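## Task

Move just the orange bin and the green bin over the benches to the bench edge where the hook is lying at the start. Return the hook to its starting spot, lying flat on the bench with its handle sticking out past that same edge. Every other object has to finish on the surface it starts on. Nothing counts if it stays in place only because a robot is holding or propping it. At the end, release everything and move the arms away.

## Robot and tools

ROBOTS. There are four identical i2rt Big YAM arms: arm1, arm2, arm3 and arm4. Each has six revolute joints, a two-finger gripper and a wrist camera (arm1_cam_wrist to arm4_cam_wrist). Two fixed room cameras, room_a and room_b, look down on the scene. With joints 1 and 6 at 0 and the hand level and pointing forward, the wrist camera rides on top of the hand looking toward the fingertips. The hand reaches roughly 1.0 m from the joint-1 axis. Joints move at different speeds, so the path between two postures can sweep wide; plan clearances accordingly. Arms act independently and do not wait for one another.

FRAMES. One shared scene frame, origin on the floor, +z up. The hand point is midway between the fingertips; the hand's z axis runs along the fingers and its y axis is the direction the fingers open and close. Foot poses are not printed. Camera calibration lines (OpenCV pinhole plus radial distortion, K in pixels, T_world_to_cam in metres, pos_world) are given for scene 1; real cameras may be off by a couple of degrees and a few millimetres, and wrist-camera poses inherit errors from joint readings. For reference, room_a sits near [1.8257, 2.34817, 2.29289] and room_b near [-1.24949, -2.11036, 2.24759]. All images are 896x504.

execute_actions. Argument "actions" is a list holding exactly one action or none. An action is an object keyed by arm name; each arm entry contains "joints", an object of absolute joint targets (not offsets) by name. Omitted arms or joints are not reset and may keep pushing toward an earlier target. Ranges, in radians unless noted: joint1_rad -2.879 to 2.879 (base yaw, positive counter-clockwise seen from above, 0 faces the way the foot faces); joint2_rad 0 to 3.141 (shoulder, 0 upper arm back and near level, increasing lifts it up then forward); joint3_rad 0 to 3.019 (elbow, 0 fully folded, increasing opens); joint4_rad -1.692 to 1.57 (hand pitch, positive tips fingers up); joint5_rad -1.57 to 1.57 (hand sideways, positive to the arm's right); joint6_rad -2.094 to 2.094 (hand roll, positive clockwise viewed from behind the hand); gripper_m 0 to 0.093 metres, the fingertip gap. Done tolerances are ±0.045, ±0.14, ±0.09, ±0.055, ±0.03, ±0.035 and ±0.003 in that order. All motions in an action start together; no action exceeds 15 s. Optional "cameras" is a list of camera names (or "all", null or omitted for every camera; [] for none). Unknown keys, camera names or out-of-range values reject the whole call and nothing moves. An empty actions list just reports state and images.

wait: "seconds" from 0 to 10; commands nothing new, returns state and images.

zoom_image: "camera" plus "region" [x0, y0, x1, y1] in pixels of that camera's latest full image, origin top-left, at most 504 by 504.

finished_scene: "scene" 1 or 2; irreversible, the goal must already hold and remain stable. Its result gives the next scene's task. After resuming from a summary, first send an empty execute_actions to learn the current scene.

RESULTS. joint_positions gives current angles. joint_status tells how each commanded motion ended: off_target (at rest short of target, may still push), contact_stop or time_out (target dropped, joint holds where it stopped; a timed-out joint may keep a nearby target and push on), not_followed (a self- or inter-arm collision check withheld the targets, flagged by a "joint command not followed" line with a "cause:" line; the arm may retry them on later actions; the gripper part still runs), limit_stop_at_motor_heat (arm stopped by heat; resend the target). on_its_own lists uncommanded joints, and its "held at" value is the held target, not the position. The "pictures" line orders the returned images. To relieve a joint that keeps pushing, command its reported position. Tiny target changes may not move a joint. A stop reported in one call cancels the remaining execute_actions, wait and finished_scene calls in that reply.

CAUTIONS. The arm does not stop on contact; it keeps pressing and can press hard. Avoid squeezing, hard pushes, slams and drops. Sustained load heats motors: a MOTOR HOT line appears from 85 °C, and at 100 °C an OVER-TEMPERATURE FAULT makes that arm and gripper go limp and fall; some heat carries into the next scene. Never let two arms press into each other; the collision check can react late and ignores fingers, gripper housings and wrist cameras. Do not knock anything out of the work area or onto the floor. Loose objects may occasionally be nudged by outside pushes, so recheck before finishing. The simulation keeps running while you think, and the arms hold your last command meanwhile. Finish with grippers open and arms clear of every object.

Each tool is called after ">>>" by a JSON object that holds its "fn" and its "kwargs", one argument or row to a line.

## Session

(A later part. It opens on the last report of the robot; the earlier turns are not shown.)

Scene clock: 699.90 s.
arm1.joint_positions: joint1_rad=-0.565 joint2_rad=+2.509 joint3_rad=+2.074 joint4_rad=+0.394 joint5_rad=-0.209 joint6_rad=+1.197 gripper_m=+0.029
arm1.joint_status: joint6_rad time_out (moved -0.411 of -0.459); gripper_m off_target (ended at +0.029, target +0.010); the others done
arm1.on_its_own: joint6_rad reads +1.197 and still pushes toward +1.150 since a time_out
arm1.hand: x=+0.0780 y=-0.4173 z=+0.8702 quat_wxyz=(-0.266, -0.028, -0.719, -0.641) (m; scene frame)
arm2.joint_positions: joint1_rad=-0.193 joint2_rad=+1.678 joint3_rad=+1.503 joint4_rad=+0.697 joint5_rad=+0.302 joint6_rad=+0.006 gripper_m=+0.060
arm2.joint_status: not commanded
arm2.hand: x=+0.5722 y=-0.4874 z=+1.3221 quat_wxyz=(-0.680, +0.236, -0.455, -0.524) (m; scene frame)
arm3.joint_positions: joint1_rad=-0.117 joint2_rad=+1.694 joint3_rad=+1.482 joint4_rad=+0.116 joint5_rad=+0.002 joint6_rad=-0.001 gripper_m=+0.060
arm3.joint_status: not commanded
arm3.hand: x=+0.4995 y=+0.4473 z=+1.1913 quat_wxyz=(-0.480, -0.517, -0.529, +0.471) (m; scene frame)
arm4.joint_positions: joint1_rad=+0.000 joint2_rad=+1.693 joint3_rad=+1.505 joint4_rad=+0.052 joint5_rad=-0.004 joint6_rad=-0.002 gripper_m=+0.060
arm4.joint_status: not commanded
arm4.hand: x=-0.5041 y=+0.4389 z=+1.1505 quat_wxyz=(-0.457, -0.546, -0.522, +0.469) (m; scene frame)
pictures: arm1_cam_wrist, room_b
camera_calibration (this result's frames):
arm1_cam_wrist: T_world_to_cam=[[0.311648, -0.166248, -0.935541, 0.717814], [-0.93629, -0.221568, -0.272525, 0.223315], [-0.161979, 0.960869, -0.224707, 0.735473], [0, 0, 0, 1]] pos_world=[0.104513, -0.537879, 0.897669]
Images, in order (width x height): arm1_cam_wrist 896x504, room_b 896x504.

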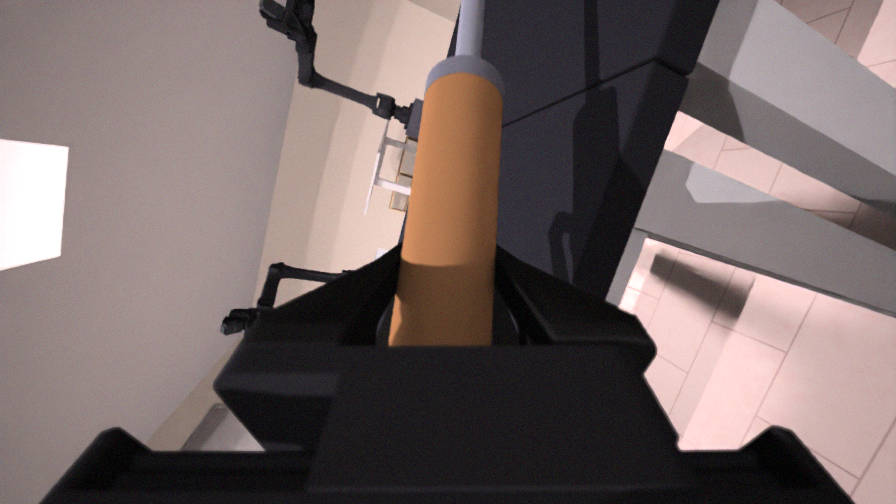

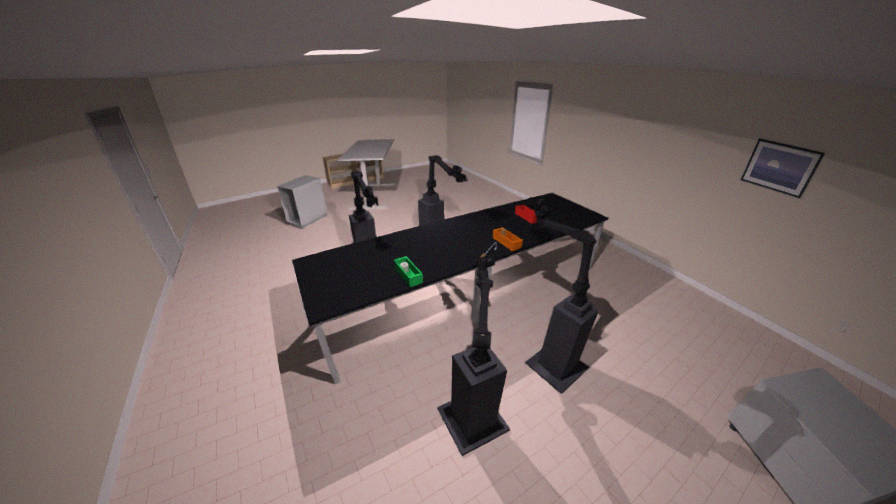

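>>> {"fn": "execute_actions", "kwargs": {
  "actions": [
    {"arm1":{"joints":{"joint6_rad":0.8,"gripper_m":0.01}}}
  ],
  "cameras": ["arm1_cam_wrist","room_b"]
}}

Scene clock: 705.50 s.
arm1.joint_positions: joint1_rad=-0.564 joint2_rad=+2.509 joint3_rad=+2.074 joint4_rad=+0.394 joint5_rad=-0.212 joint6_rad=+0.812 gripper_m=+0.029
arm1.joint_status: gripper_m off_target (ended at +0.029, target +0.010); the others done
arm1.hand: x=+0.0767 y=-0.4164 z=+0.8705 quat_wxyz=(-0.383, +0.112, -0.711, -0.579) (m; scene frame)
arm2.joint_positions: joint1_rad=-0.193 joint2_rad=+1.678 joint3_rad=+1.503 joint4_rad=+0.697 joint5_rad=+0.302 joint6_rad=+0.006 gripper_m=+0.060
arm2.joint_status: not commanded
arm2.hand: x=+0.5722 y=-0.4874 z=+1.3221 quat_wxyz=(-0.680, +0.236, -0.455, -0.524) (m; scene frame)
arm3.joint_positions: joint1_rad=-0.117 joint2_rad=+1.694 joint3_rad=+1.482 joint4_rad=+0.116 joint5_rad=+0.002 joint6_rad=-0.001 gripper_m=+0.060
arm3.joint_status: not commanded
arm3.hand: x=+0.4995 y=+0.4473 z=+1.1913 quat_wxyz=(-0.480, -0.517, -0.529, +0.471) (m; scene frame)
arm4.joint_positions: joint1_rad=+0.000 joint2_rad=+1.693 joint3_rad=+1.505 joint4_rad=+0.052 joint5_rad=-0.004 joint6_rad=-0.002 gripper_m=+0.060
arm4.joint_status: not commanded
arm4.hand: x=-0.5041 y=+0.4389 z=+1.1505 quat_wxyz=(-0.457, -0.546, -0.522, +0.469) (m; scene frame)
pictures: arm1_cam_wrist, room_b
camera_calibration (this result's frames):
arm1_cam_wrist: T_world_to_cam=[[0.612159, -0.29333, -0.734315, 0.467496], [-0.788043, -0.302878, -0.535961, 0.406413], [-0.0651943, 0.906765, -0.416566, 0.87151], [0, 0, 0, 1]] pos_world=[0.0909068, -0.53003, 0.924152]
Images, in order (width x height): arm1_cam_wrist 896x504, room_b 896x504.

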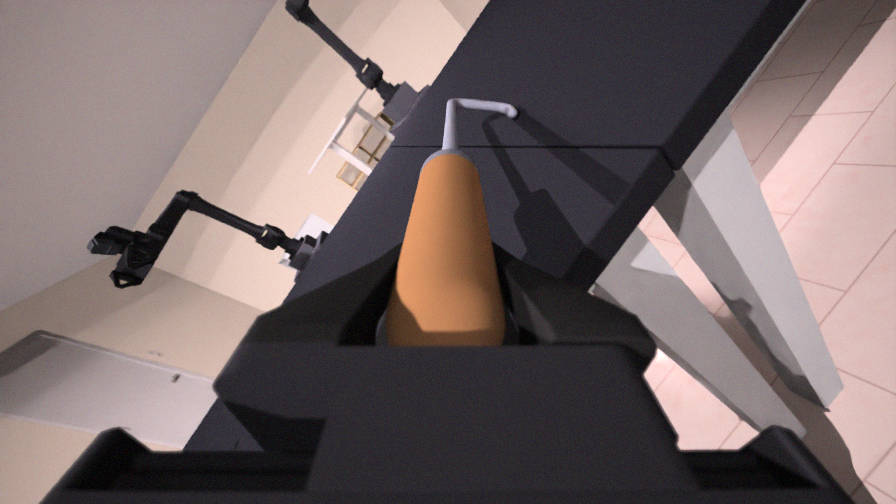

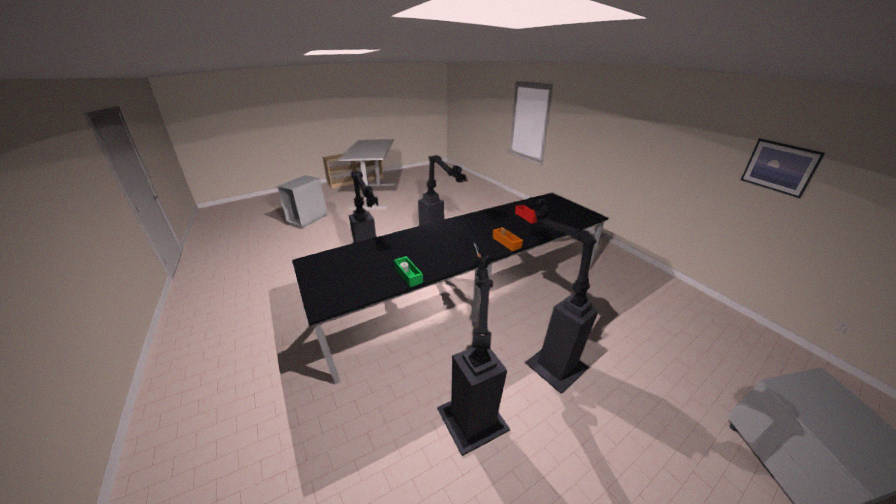

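>>> {"fn": "execute_actions", "kwargs": {
  "actions": [
    {"arm1":{"joints":{"joint1_rad":-0.572,"joint2_rad":2.57,"joint3_rad":2.19,"joint4_rad":0.55,"joint6_rad":0.0,"gripper_m":0.01}}}
  ],
  "cameras": ["arm1_cam_wrist","room_b"]
}}

Scene clock: 714.03 s.
arm1.joint_positions: joint1_rad=-0.566 joint2_rad=+2.582 joint3_rad=+2.108 joint4_rad=+0.498 joint5_rad=-0.211 joint6_rad=+0.010 gripper_m=+0.029
arm1.joint_status: gripper_m off_target (ended at +0.029, target +0.010); the others done
arm1.hand: x=+0.0808 y=-0.4132 z=+0.8473 quat_wxyz=(-0.601, +0.372, -0.590, -0.391) (m; scene frame)
arm2.joint_positions: joint1_rad=-0.193 joint2_rad=+1.678 joint3_rad=+1.503 joint4_rad=+0.697 joint5_rad=+0.302 joint6_rad=+0.006 gripper_m=+0.060
arm2.joint_status: not commanded
arm2.hand: x=+0.5722 y=-0.4874 z=+1.3221 quat_wxyz=(-0.680, +0.236, -0.455, -0.524) (m; scene frame)
arm3.joint_positions: joint1_rad=-0.117 joint2_rad=+1.694 joint3_rad=+1.482 joint4_rad=+0.116 joint5_rad=+0.002 joint6_rad=-0.001 gripper_m=+0.060
arm3.joint_status: not commanded
arm3.hand: x=+0.4995 y=+0.4473 z=+1.1913 quat_wxyz=(-0.480, -0.517, -0.529, +0.471) (m; scene frame)
arm4.joint_positions: joint1_rad=+0.000 joint2_rad=+1.693 joint3_rad=+1.505 joint4_rad=+0.052 joint5_rad=-0.004 joint6_rad=-0.002 gripper_m=+0.060
arm4.joint_status: not commanded
arm4.hand: x=-0.5041 y=+0.4389 z=+1.1505 quat_wxyz=(-0.457, -0.546, -0.522, +0.469) (m; scene frame)
pictures: arm1_cam_wrist, room_b
camera_calibration (this result's frames):
arm1_cam_wrist: T_world_to_cam=[[0.913973, -0.405687, -0.00841202, -0.236968], [-0.233572, -0.509037, -0.828448, 0.516043], [0.331809, 0.759144, -0.560003, 0.887682], [0, 0, 0, 1]] pos_world=[0.0425747, -0.507329, 0.922626]
Images, in order (width x height): arm1_cam_wrist 896x504, room_b 896x504.

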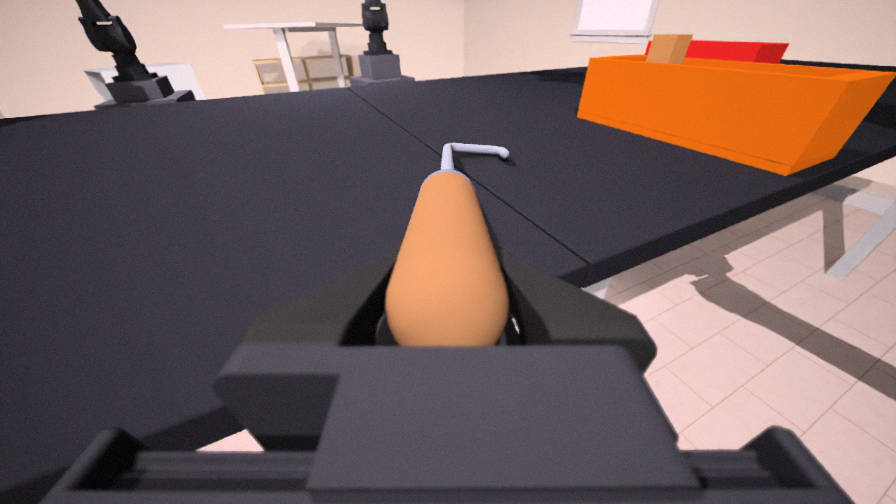

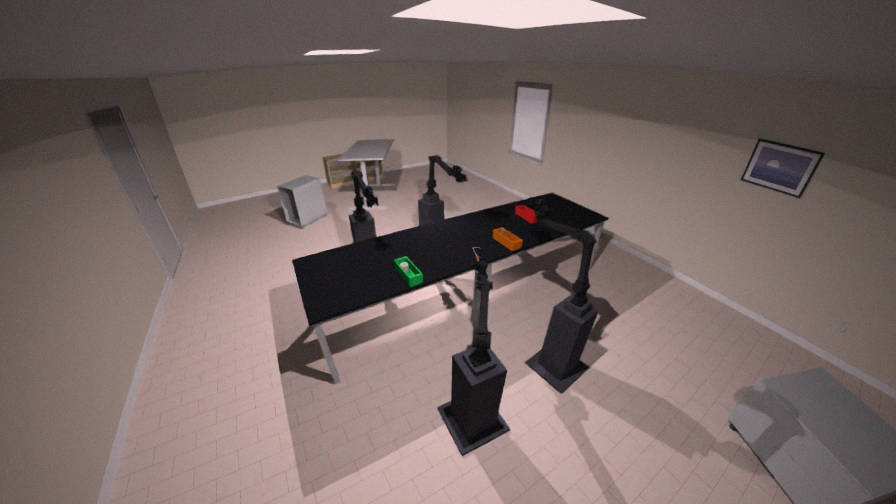

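>>> {"fn": "execute_actions", "kwargs": {
  "actions": [
    {"arm1":{"joints":{"joint2_rad":2.63,"gripper_m":0.01}}}
  ],
  "cameras": ["arm1_cam_wrist"]
}}

Scene clock: 723.27 s.
arm1.joint_positions: joint1_rad=-0.566 joint2_rad=+2.611 joint3_rad=+2.123 joint4_rad=+0.525 joint5_rad=-0.211 joint6_rad=-0.002 gripper_m=+0.029
arm1.joint_status: gripper_m off_target (ended at +0.029, target +0.010); the others done
arm1.hand: x=+0.0816 y=-0.4119 z=+0.8353 quat_wxyz=(-0.607, +0.373, -0.583, -0.389) (m; scene frame)
arm2.joint_positions: joint1_rad=-0.193 joint2_rad=+1.678 joint3_rad=+1.503 joint4_rad=+0.697 joint5_rad=+0.302 joint6_rad=+0.006 gripper_m=+0.060
arm2.joint_status: not commanded
arm2.hand: x=+0.5722 y=-0.4874 z=+1.3221 quat_wxyz=(-0.680, +0.236, -0.455, -0.524) (m; scene frame)
arm3.joint_positions: joint1_rad=-0.117 joint2_rad=+1.694 joint3_rad=+1.482 joint4_rad=+0.116 joint5_rad=+0.002 joint6_rad=-0.001 gripper_m=+0.060
arm3.joint_status: not commanded
arm3.hand: x=+0.4995 y=+0.4473 z=+1.1913 quat_wxyz=(-0.480, -0.517, -0.529, +0.471) (m; scene frame)
arm4.joint_positions: joint1_rad=+0.000 joint2_rad=+1.693 joint3_rad=+1.505 joint4_rad=+0.052 joint5_rad=-0.004 joint6_rad=-0.002 gripper_m=+0.060
arm4.joint_status: not commanded
arm4.hand: x=-0.5041 y=+0.4389 z=+1.1505 quat_wxyz=(-0.457, -0.546, -0.522, +0.469) (m; scene frame)
pictures: arm1_cam_wrist
camera_calibration (this result's frames):
arm1_cam_wrist: T_world_to_cam=[[0.913781, -0.406165, 0.00582292, -0.249348], [-0.218927, -0.50451, -0.835189, 0.513241], [0.342163, 0.761905, -0.549932, 0.871588], [0, 0, 0, 1]] pos_world=[0.0419866, -0.506409, 0.90942]
Images, in order (width x height): arm1_cam_wrist 896x504.

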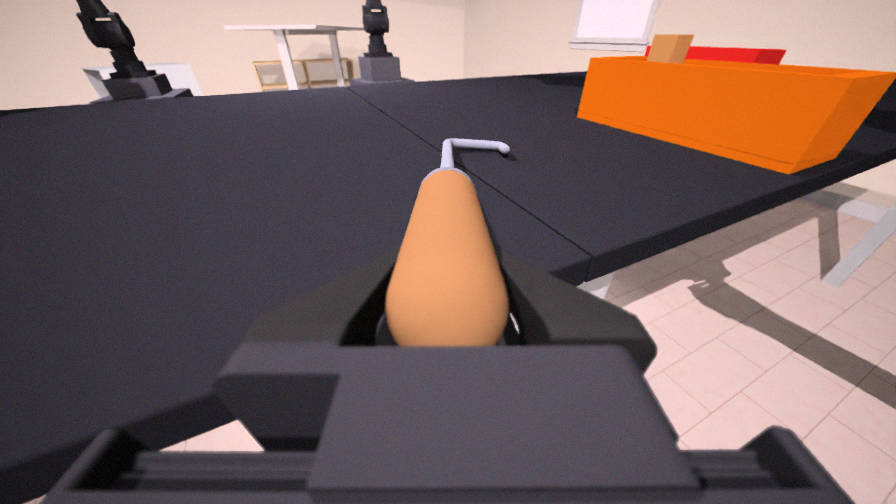

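>>> {"fn": "execute_actions", "kwargs": {
  "actions": [
    {"arm1":{"joints":{"joint2_rad":2.66,"joint3_rad":2.13,"gripper_m":0.01}}}
  ],
  "cameras": ["arm1_cam_wrist"]
}}

Scene clock: 727.77 s.
arm1.joint_positions: joint1_rad=-0.566 joint2_rad=+2.631 joint3_rad=+2.123 joint4_rad=+0.530 joint5_rad=-0.211 joint6_rad=-0.006 gripper_m=+0.029
arm1.joint_status: gripper_m off_target (ended at +0.029, target +0.010); the others done
arm1.hand: x=+0.0809 y=-0.4126 z=+0.8176 quat_wxyz=(-0.603, +0.376, -0.588, -0.386) (m; scene frame)
arm2.joint_positions: joint1_rad=-0.193 joint2_rad=+1.678 joint3_rad=+1.503 joint4_rad=+0.697 joint5_rad=+0.302 joint6_rad=+0.006 gripper_m=+0.060
arm2.joint_status: not commanded
arm2.hand: x=+0.5722 y=-0.4874 z=+1.3221 quat_wxyz=(-0.680, +0.236, -0.455, -0.524) (m; scene frame)
arm3.joint_positions: joint1_rad=-0.117 joint2_rad=+1.694 joint3_rad=+1.482 joint4_rad=+0.116 joint5_rad=+0.002 joint6_rad=-0.001 gripper_m=+0.060
arm3.joint_status: not commanded
arm3.hand: x=+0.4995 y=+0.4473 z=+1.1913 quat_wxyz=(-0.480, -0.517, -0.529, +0.471) (m; scene frame)
arm4.joint_positions: joint1_rad=+0.000 joint2_rad=+1.693 joint3_rad=+1.505 joint4_rad=+0.052 joint5_rad=-0.004 joint6_rad=-0.002 gripper_m=+0.060
arm4.joint_status: not commanded
arm4.hand: x=-0.5041 y=+0.4389 z=+1.1505 quat_wxyz=(-0.457, -0.546, -0.522, +0.469) (m; scene frame)
pictures: arm1_cam_wrist
camera_calibration (this result's frames):
arm1_cam_wrist: T_world_to_cam=[[0.91382, -0.406062, 0.0067971, -0.249604], [-0.222966, -0.515621, -0.827298, 0.487341], [0.339439, 0.754486, -0.561723, 0.869425], [0, 0, 0, 1]] pos_world=[0.0416375, -0.506041, 0.893248]
Images, in order (width x height): arm1_cam_wrist 896x504.

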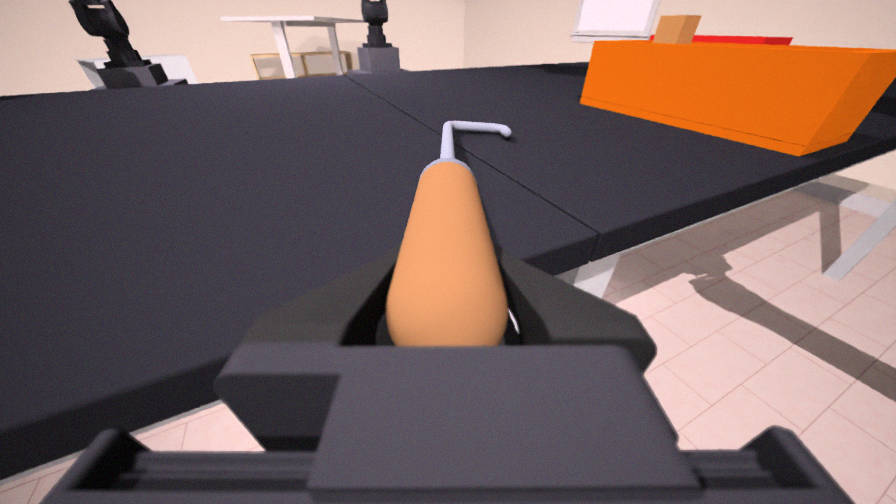

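>>> {"fn": "execute_actions", "kwargs": {
  "actions": [
    {"arm1":{"joints":{"joint1_rad":-0.586,"joint2_rad":2.495,"joint3_rad":1.89,"joint4_rad":0.71,"joint5_rad":-0.235,"gripper_m":0.01}}}
  ],
  "cameras": ["arm1_cam_wrist","room_b"]
}}

Scene clock: 758.07 s.
arm1.joint_positions: joint1_rad=-0.579 joint2_rad=+2.530 joint3_rad=+1.890 joint4_rad=+0.675 joint5_rad=-0.233 joint6_rad=-0.006 gripper_m=+0.029
arm1.joint_status: gripper_m off_target (ended at +0.029, target +0.010); the others done
arm1.hand: x=+0.0621 y=-0.4514 z=+0.8147 quat_wxyz=(-0.606, +0.378, -0.581, -0.390) (m; scene frame)
arm2.joint_positions: joint1_rad=-0.193 joint2_rad=+1.678 joint3_rad=+1.503 joint4_rad=+0.697 joint5_rad=+0.302 joint6_rad=+0.006 gripper_m=+0.060
arm2.joint_status: not commanded
arm2.hand: x=+0.5722 y=-0.4874 z=+1.3221 quat_wxyz=(-0.680, +0.236, -0.455, -0.524) (m; scene frame)
arm3.joint_positions: joint1_rad=-0.117 joint2_rad=+1.694 joint3_rad=+1.482 joint4_rad=+0.116 joint5_rad=+0.002 joint6_rad=-0.001 gripper_m=+0.060
arm3.joint_status: not commanded
arm3.hand: x=+0.4995 y=+0.4473 z=+1.1913 quat_wxyz=(-0.480, -0.517, -0.529, +0.471) (m; scene frame)
arm4.joint_positions: joint1_rad=+0.000 joint2_rad=+1.693 joint3_rad=+1.505 joint4_rad=+0.052 joint5_rad=-0.004 joint6_rad=-0.002 gripper_m=+0.060
arm4.joint_status: not commanded
arm4.hand: x=-0.5041 y=+0.4389 z=+1.1505 quat_wxyz=(-0.457, -0.546, -0.522, +0.469) (m; scene frame)
pictures: arm1_cam_wrist, room_b
camera_calibration (this result's frames):
arm1_cam_wrist: T_world_to_cam=[[0.91721, -0.398264, 0.0105537, -0.247957], [-0.211374, -0.508912, -0.834463, 0.468802], [0.337708, 0.763147, -0.550962, 0.89869], [0, 0, 0, 1]] pos_world=[0.0230268, -0.546006, 0.888959]
Images, in order (width x height): arm1_cam_wrist 896x504, room_b 896x504.

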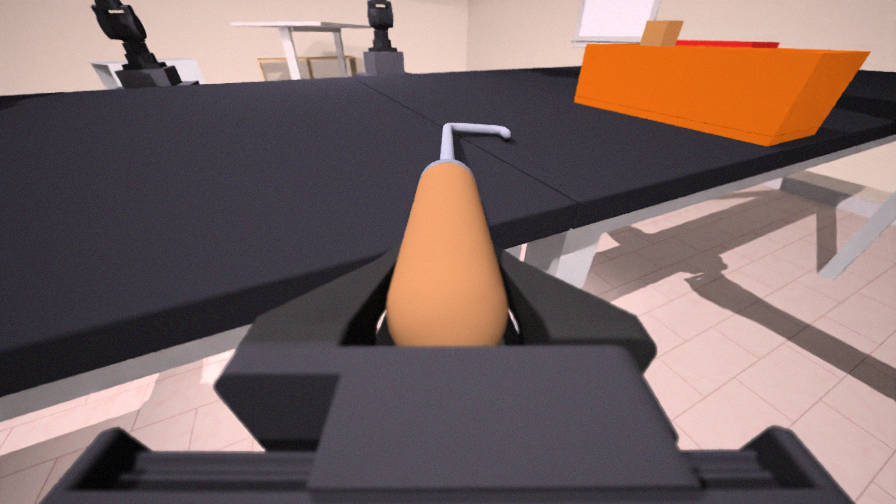

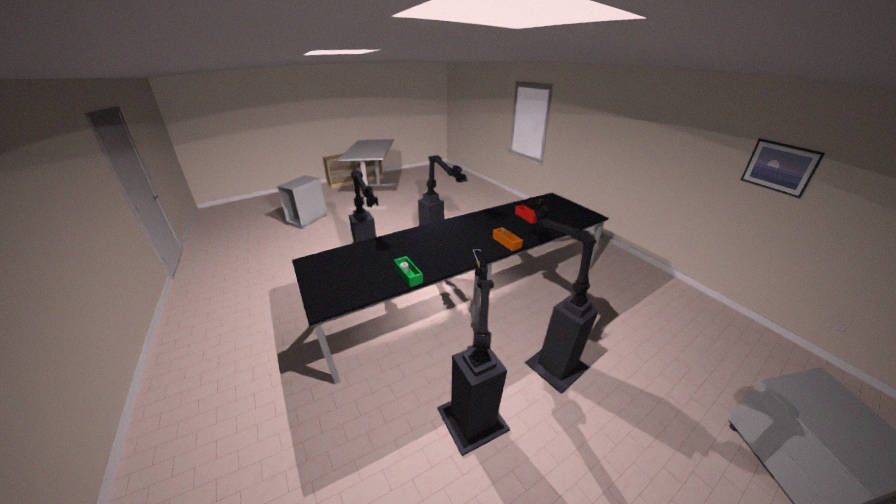

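>>> {"fn": "execute_actions", "kwargs": {
  "actions": [
    {"arm1":{"joints":{"joint2_rad":2.565,"gripper_m":0.01}}}
  ],
  "cameras": ["arm1_cam_wrist"]
}}

Scene clock: 765.50 s.
arm1.joint_positions: joint1_rad=-0.579 joint2_rad=+2.539 joint3_rad=+1.890 joint4_rad=+0.686 joint5_rad=-0.233 joint6_rad=-0.006 gripper_m=+0.029
arm1.joint_status: gripper_m off_target (ended at +0.029, target +0.010); the others done
arm1.hand: x=+0.0616 y=-0.4519 z=+0.8088 quat_wxyz=(-0.607, +0.377, -0.581, -0.390) (m; scene frame)
arm2.joint_positions: joint1_rad=-0.193 joint2_rad=+1.678 joint3_rad=+1.503 joint4_rad=+0.697 joint5_rad=+0.302 joint6_rad=+0.006 gripper_m=+0.060
arm2.joint_status: not commanded
arm2.hand: x=+0.5722 y=-0.4874 z=+1.3221 quat_wxyz=(-0.680, +0.236, -0.455, -0.524) (m; scene frame)
arm3.joint_positions: joint1_rad=-0.117 joint2_rad=+1.694 joint3_rad=+1.482 joint4_rad=+0.116 joint5_rad=+0.002 joint6_rad=-0.001 gripper_m=+0.060
arm3.joint_status: not commanded
arm3.hand: x=+0.4995 y=+0.4473 z=+1.1913 quat_wxyz=(-0.480, -0.517, -0.529, +0.471) (m; scene frame)
arm4.joint_positions: joint1_rad=+0.000 joint2_rad=+1.693 joint3_rad=+1.505 joint4_rad=+0.052 joint5_rad=-0.004 joint6_rad=-0.002 gripper_m=+0.060
arm4.joint_status: not commanded
arm4.hand: x=-0.5041 y=+0.4389 z=+1.1505 quat_wxyz=(-0.457, -0.546, -0.522, +0.469) (m; scene frame)
pictures: arm1_cam_wrist
camera_calibration (this result's frames):
arm1_cam_wrist: T_world_to_cam=[[0.917193, -0.398292, 0.0109245, -0.247982], [-0.210607, -0.507899, -0.835275, 0.464619], [0.338232, 0.763808, -0.549724, 0.895238], [0, 0, 0, 1]] pos_world=[0.0225014, -0.546579, 0.882927]
Images, in order (width x height): arm1_cam_wrist 896x504.

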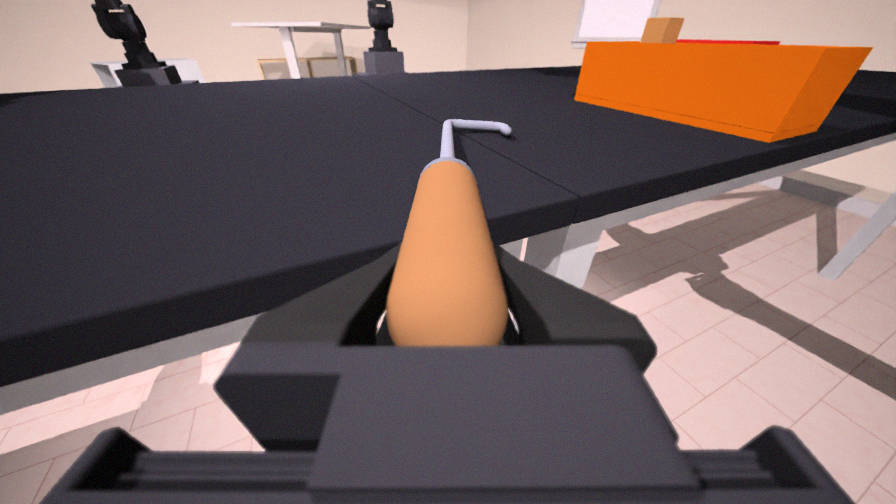

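Close enough; release.

>>> {"fn": "execute_actions", "kwargs": {
  "actions": [
    {"arm1":{"joints":{"gripper_m":0.065}}}
  ],
  "cameras": ["arm1_cam_wrist"]
}}

Scene clock: 770.73 s.
arm1.joint_positions: joint1_rad=-0.579 joint2_rad=+2.539 joint3_rad=+1.890 joint4_rad=+0.691 joint5_rad=-0.233 joint6_rad=-0.006 gripper_m=+0.065
arm1.joint_status: all done
arm1.hand: x=+0.0616 y=-0.4520 z=+0.8099 quat_wxyz=(-0.608, +0.377, -0.579, -0.391) (m; scene frame)
arm2.joint_positions: joint1_rad=-0.193 joint2_rad=+1.678 joint3_rad=+1.503 joint4_rad=+0.697 joint5_rad=+0.302 joint6_rad=+0.006 gripper_m=+0.060
arm2.joint_status: not commanded
arm2.hand: x=+0.5722 y=-0.4874 z=+1.3221 quat_wxyz=(-0.680, +0.236, -0.455, -0.524) (m; scene frame)
arm3.joint_positions: joint1_rad=-0.117 joint2_rad=+1.694 joint3_rad=+1.482 joint4_rad=+0.116 joint5_rad=+0.002 joint6_rad=-0.001 gripper_m=+0.060
arm3.joint_status: not commanded
arm3.hand: x=+0.4995 y=+0.4473 z=+1.1913 quat_wxyz=(-0.480, -0.517, -0.529, +0.471) (m; scene frame)
arm4.joint_positions: joint1_rad=+0.000 joint2_rad=+1.693 joint3_rad=+1.505 joint4_rad=+0.052 joint5_rad=-0.004 joint6_rad=-0.002 gripper_m=+0.060
arm4.joint_status: not commanded
arm4.hand: x=-0.5041 y=+0.4389 z=+1.1505 quat_wxyz=(-0.457, -0.546, -0.522, +0.469) (m; scene frame)
pictures: arm1_cam_wrist
camera_calibration (this result's frames):
arm1_cam_wrist: T_world_to_cam=[[0.917141, -0.398381, 0.0120365, -0.248932], [-0.2083, -0.504852, -0.837697, 0.468711], [0.339799, 0.765779, -0.546003, 0.893663], [0, 0, 0, 1]] pos_world=[0.0222728, -0.546889, 0.883577]
Images, in order (width x height): arm1_cam_wrist 896x504.

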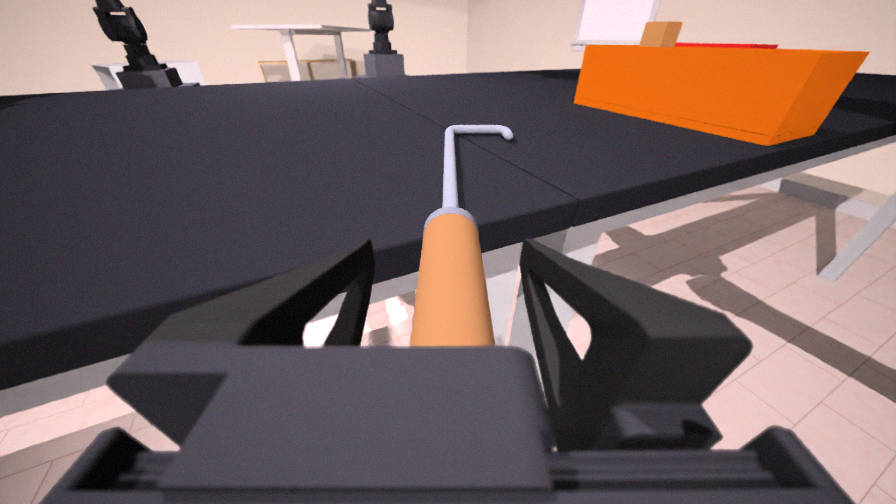

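>>> {"fn": "execute_actions", "kwargs": {
  "actions": [
    {"arm1":{"joints":{"joint2_rad":2.36,"joint4_rad":0.2}}}
  ],
  "cameras": ["arm1_cam_wrist","room_b"]
}}

Scene clock: 778.07 s.
arm1.joint_positions: joint1_rad=-0.579 joint2_rad=+2.329 joint3_rad=+1.886 joint4_rad=+0.213 joint5_rad=-0.233 joint6_rad=-0.006 gripper_m=+0.065
arm1.joint_status: all done
arm1.hand: x=+0.0584 y=-0.4574 z=+0.8821 quat_wxyz=(-0.514, +0.407, -0.665, -0.357) (m; scene frame)
arm2.joint_positions: joint1_rad=-0.193 joint2_rad=+1.678 joint3_rad=+1.503 joint4_rad=+0.697 joint5_rad=+0.302 joint6_rad=+0.006 gripper_m=+0.060
arm2.joint_status: not commanded
arm2.hand: x=+0.5722 y=-0.4874 z=+1.3221 quat_wxyz=(-0.680, +0.236, -0.455, -0.524) (m; scene frame)
arm3.joint_positions: joint1_rad=-0.117 joint2_rad=+1.694 joint3_rad=+1.482 joint4_rad=+0.116 joint5_rad=+0.002 joint6_rad=-0.001 gripper_m=+0.060
arm3.joint_status: not commanded
arm3.hand: x=+0.4995 y=+0.4473 z=+1.1913 quat_wxyz=(-0.480, -0.517, -0.529, +0.471) (m; scene frame)
arm4.joint_positions: joint1_rad=+0.000 joint2_rad=+1.693 joint3_rad=+1.505 joint4_rad=+0.052 joint5_rad=-0.004 joint6_rad=-0.002 gripper_m=+0.060
arm4.joint_status: not commanded
arm4.hand: x=-0.5041 y=+0.4389 z=+1.1505 quat_wxyz=(-0.457, -0.546, -0.522, +0.469) (m; scene frame)
pictures: arm1_cam_wrist, room_b
camera_calibration (this result's frames):
arm1_cam_wrist: T_world_to_cam=[[0.914874, -0.40013, -0.0538678, -0.191589], [-0.331517, -0.668349, -0.665887, 0.306625], [0.230439, 0.627061, -0.744105, 1.05603], [0, 0, 0, 1]] pos_world=[0.033581, -0.533923, 0.979654]
Images, in order (width x height): arm1_cam_wrist 896x504, room_b 896x504.

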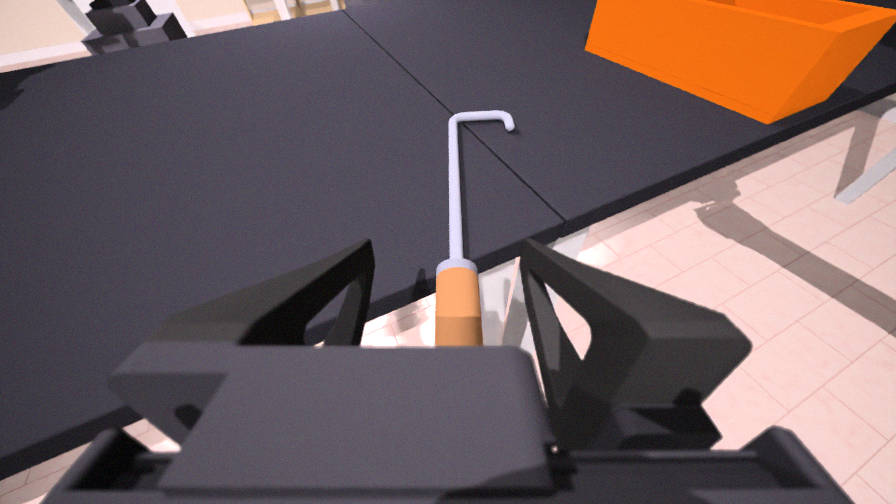

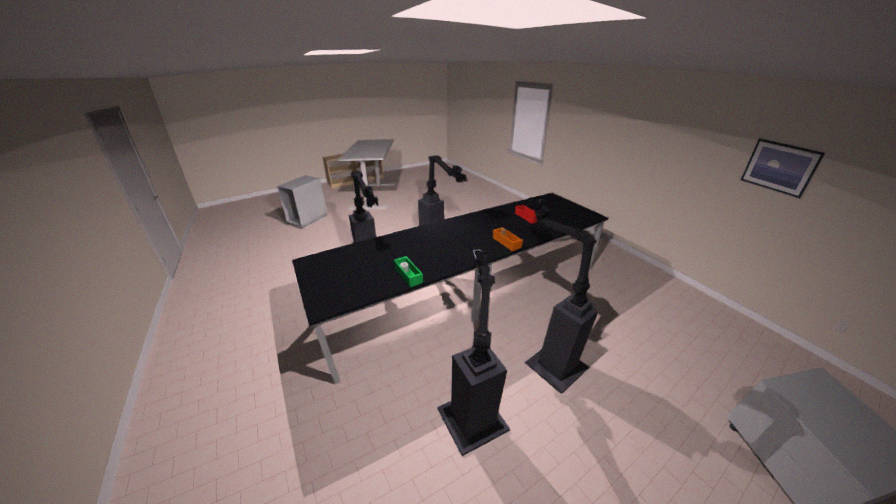

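>>> {"fn": "execute_actions", "kwargs": {
  "actions": [
    {"arm1":{"joints":{"joint2_rad":1.85,"joint4_rad":-0.5,"joint5_rad":-0.3}}}
  ],
  "cameras": ["arm1_cam_wrist","room_a","room_b"]
}}

Scene clock: 808.23 s.
arm1.joint_positions: joint1_rad=-0.579 joint2_rad=+1.844 joint3_rad=+1.891 joint4_rad=-0.490 joint5_rad=-0.298 joint6_rad=-0.006 gripper_m=+0.065
arm1.joint_status: all done
arm1.hand: x=-0.0246 y=-0.5523 z=+1.1341 quat_wxyz=(-0.419, +0.440, -0.714, -0.350) (m; scene frame)
arm2.joint_positions: joint1_rad=-0.193 joint2_rad=+1.678 joint3_rad=+1.503 joint4_rad=+0.697 joint5_rad=+0.302 joint6_rad=+0.006 gripper_m=+0.060
arm2.joint_status: not commanded
arm2.hand: x=+0.5722 y=-0.4874 z=+1.3221 quat_wxyz=(-0.680, +0.236, -0.455, -0.524) (m; scene frame)
arm3.joint_positions: joint1_rad=-0.117 joint2_rad=+1.694 joint3_rad=+1.482 joint4_rad=+0.116 joint5_rad=+0.002 joint6_rad=-0.001 gripper_m=+0.060
arm3.joint_status: not commanded
arm3.hand: x=+0.4995 y=+0.4473 z=+1.1913 quat_wxyz=(-0.480, -0.517, -0.529, +0.471) (m; scene frame)
arm4.joint_positions: joint1_rad=+0.000 joint2_rad=+1.693 joint3_rad=+1.505 joint4_rad=+0.052 joint5_rad=-0.004 joint6_rad=-0.002 gripper_m=+0.060
arm4.joint_status: not commanded
arm4.hand: x=-0.5041 y=+0.4389 z=+1.1505 quat_wxyz=(-0.457, -0.546, -0.522, +0.469) (m; scene frame)
pictures: arm1_cam_wrist, room_a, room_b
camera_calibration (this result's frames):
arm1_cam_wrist: T_world_to_cam=[[0.92562, -0.355294, -0.130363, -0.0282567], [-0.370755, -0.782165, -0.500758, 0.132409], [0.0759509, 0.511844, -0.855714, 1.3813], [0, 0, 0, 1]] pos_world=[-0.029665, -0.613485, 1.24462]
Images, in order (width x height): arm1_cam_wrist 896x504, room_a 896x504, room_b 896x504.

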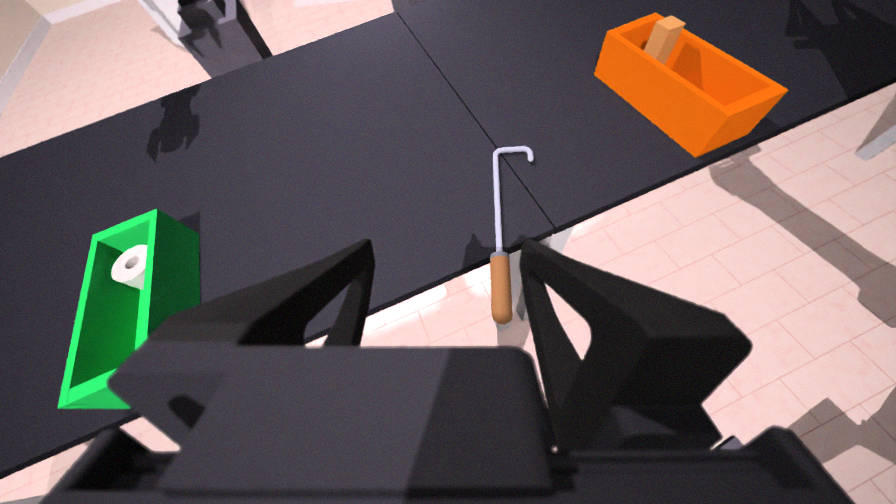

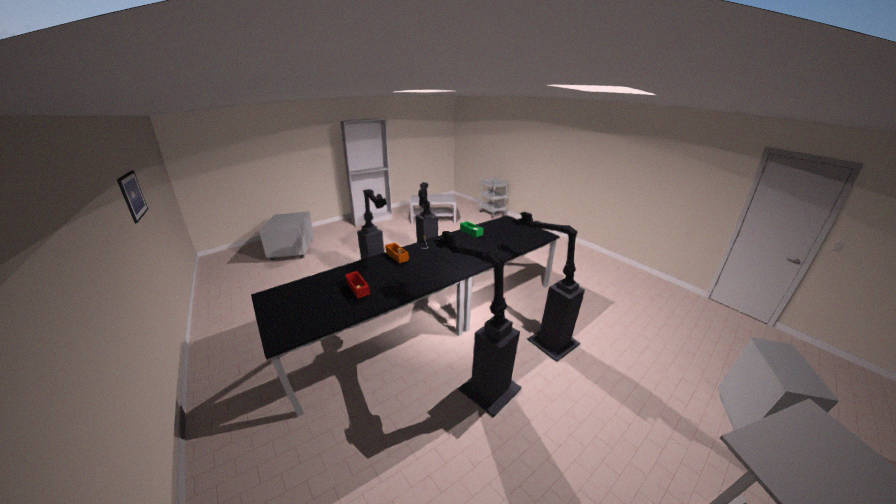

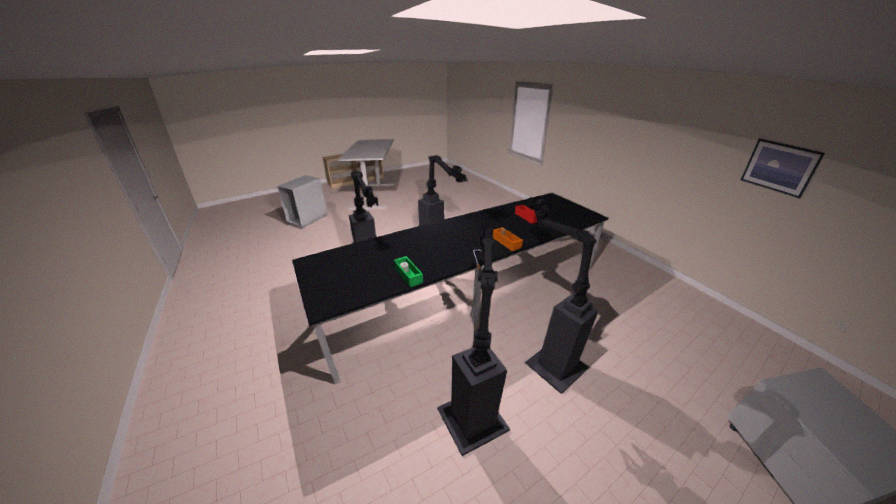

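>>> {"fn": "zoom_image", "kwargs": {
  "camera": "arm1_cam_wrist",
  "region": [420, 130, 620, 340]
}}

Region (420, 130, 620, 340) of arm1_cam_wrist's 896x504 image, scaled by 2.400, with more detail than that image has; it fills the left 480 columns of this view, and the rest is white.

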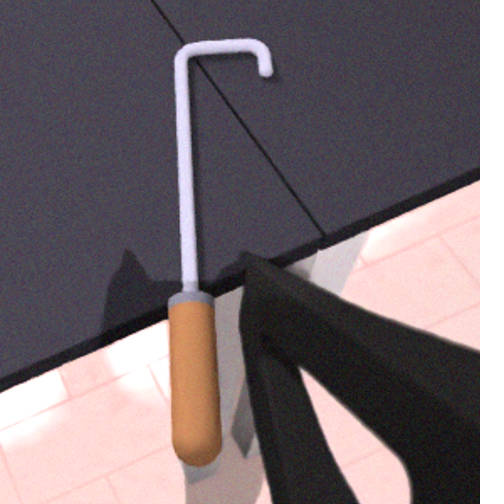

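>>> {"fn": "finished_scene", "kwargs": {
  "scene": 2
}}

The scene is finished: the task was done.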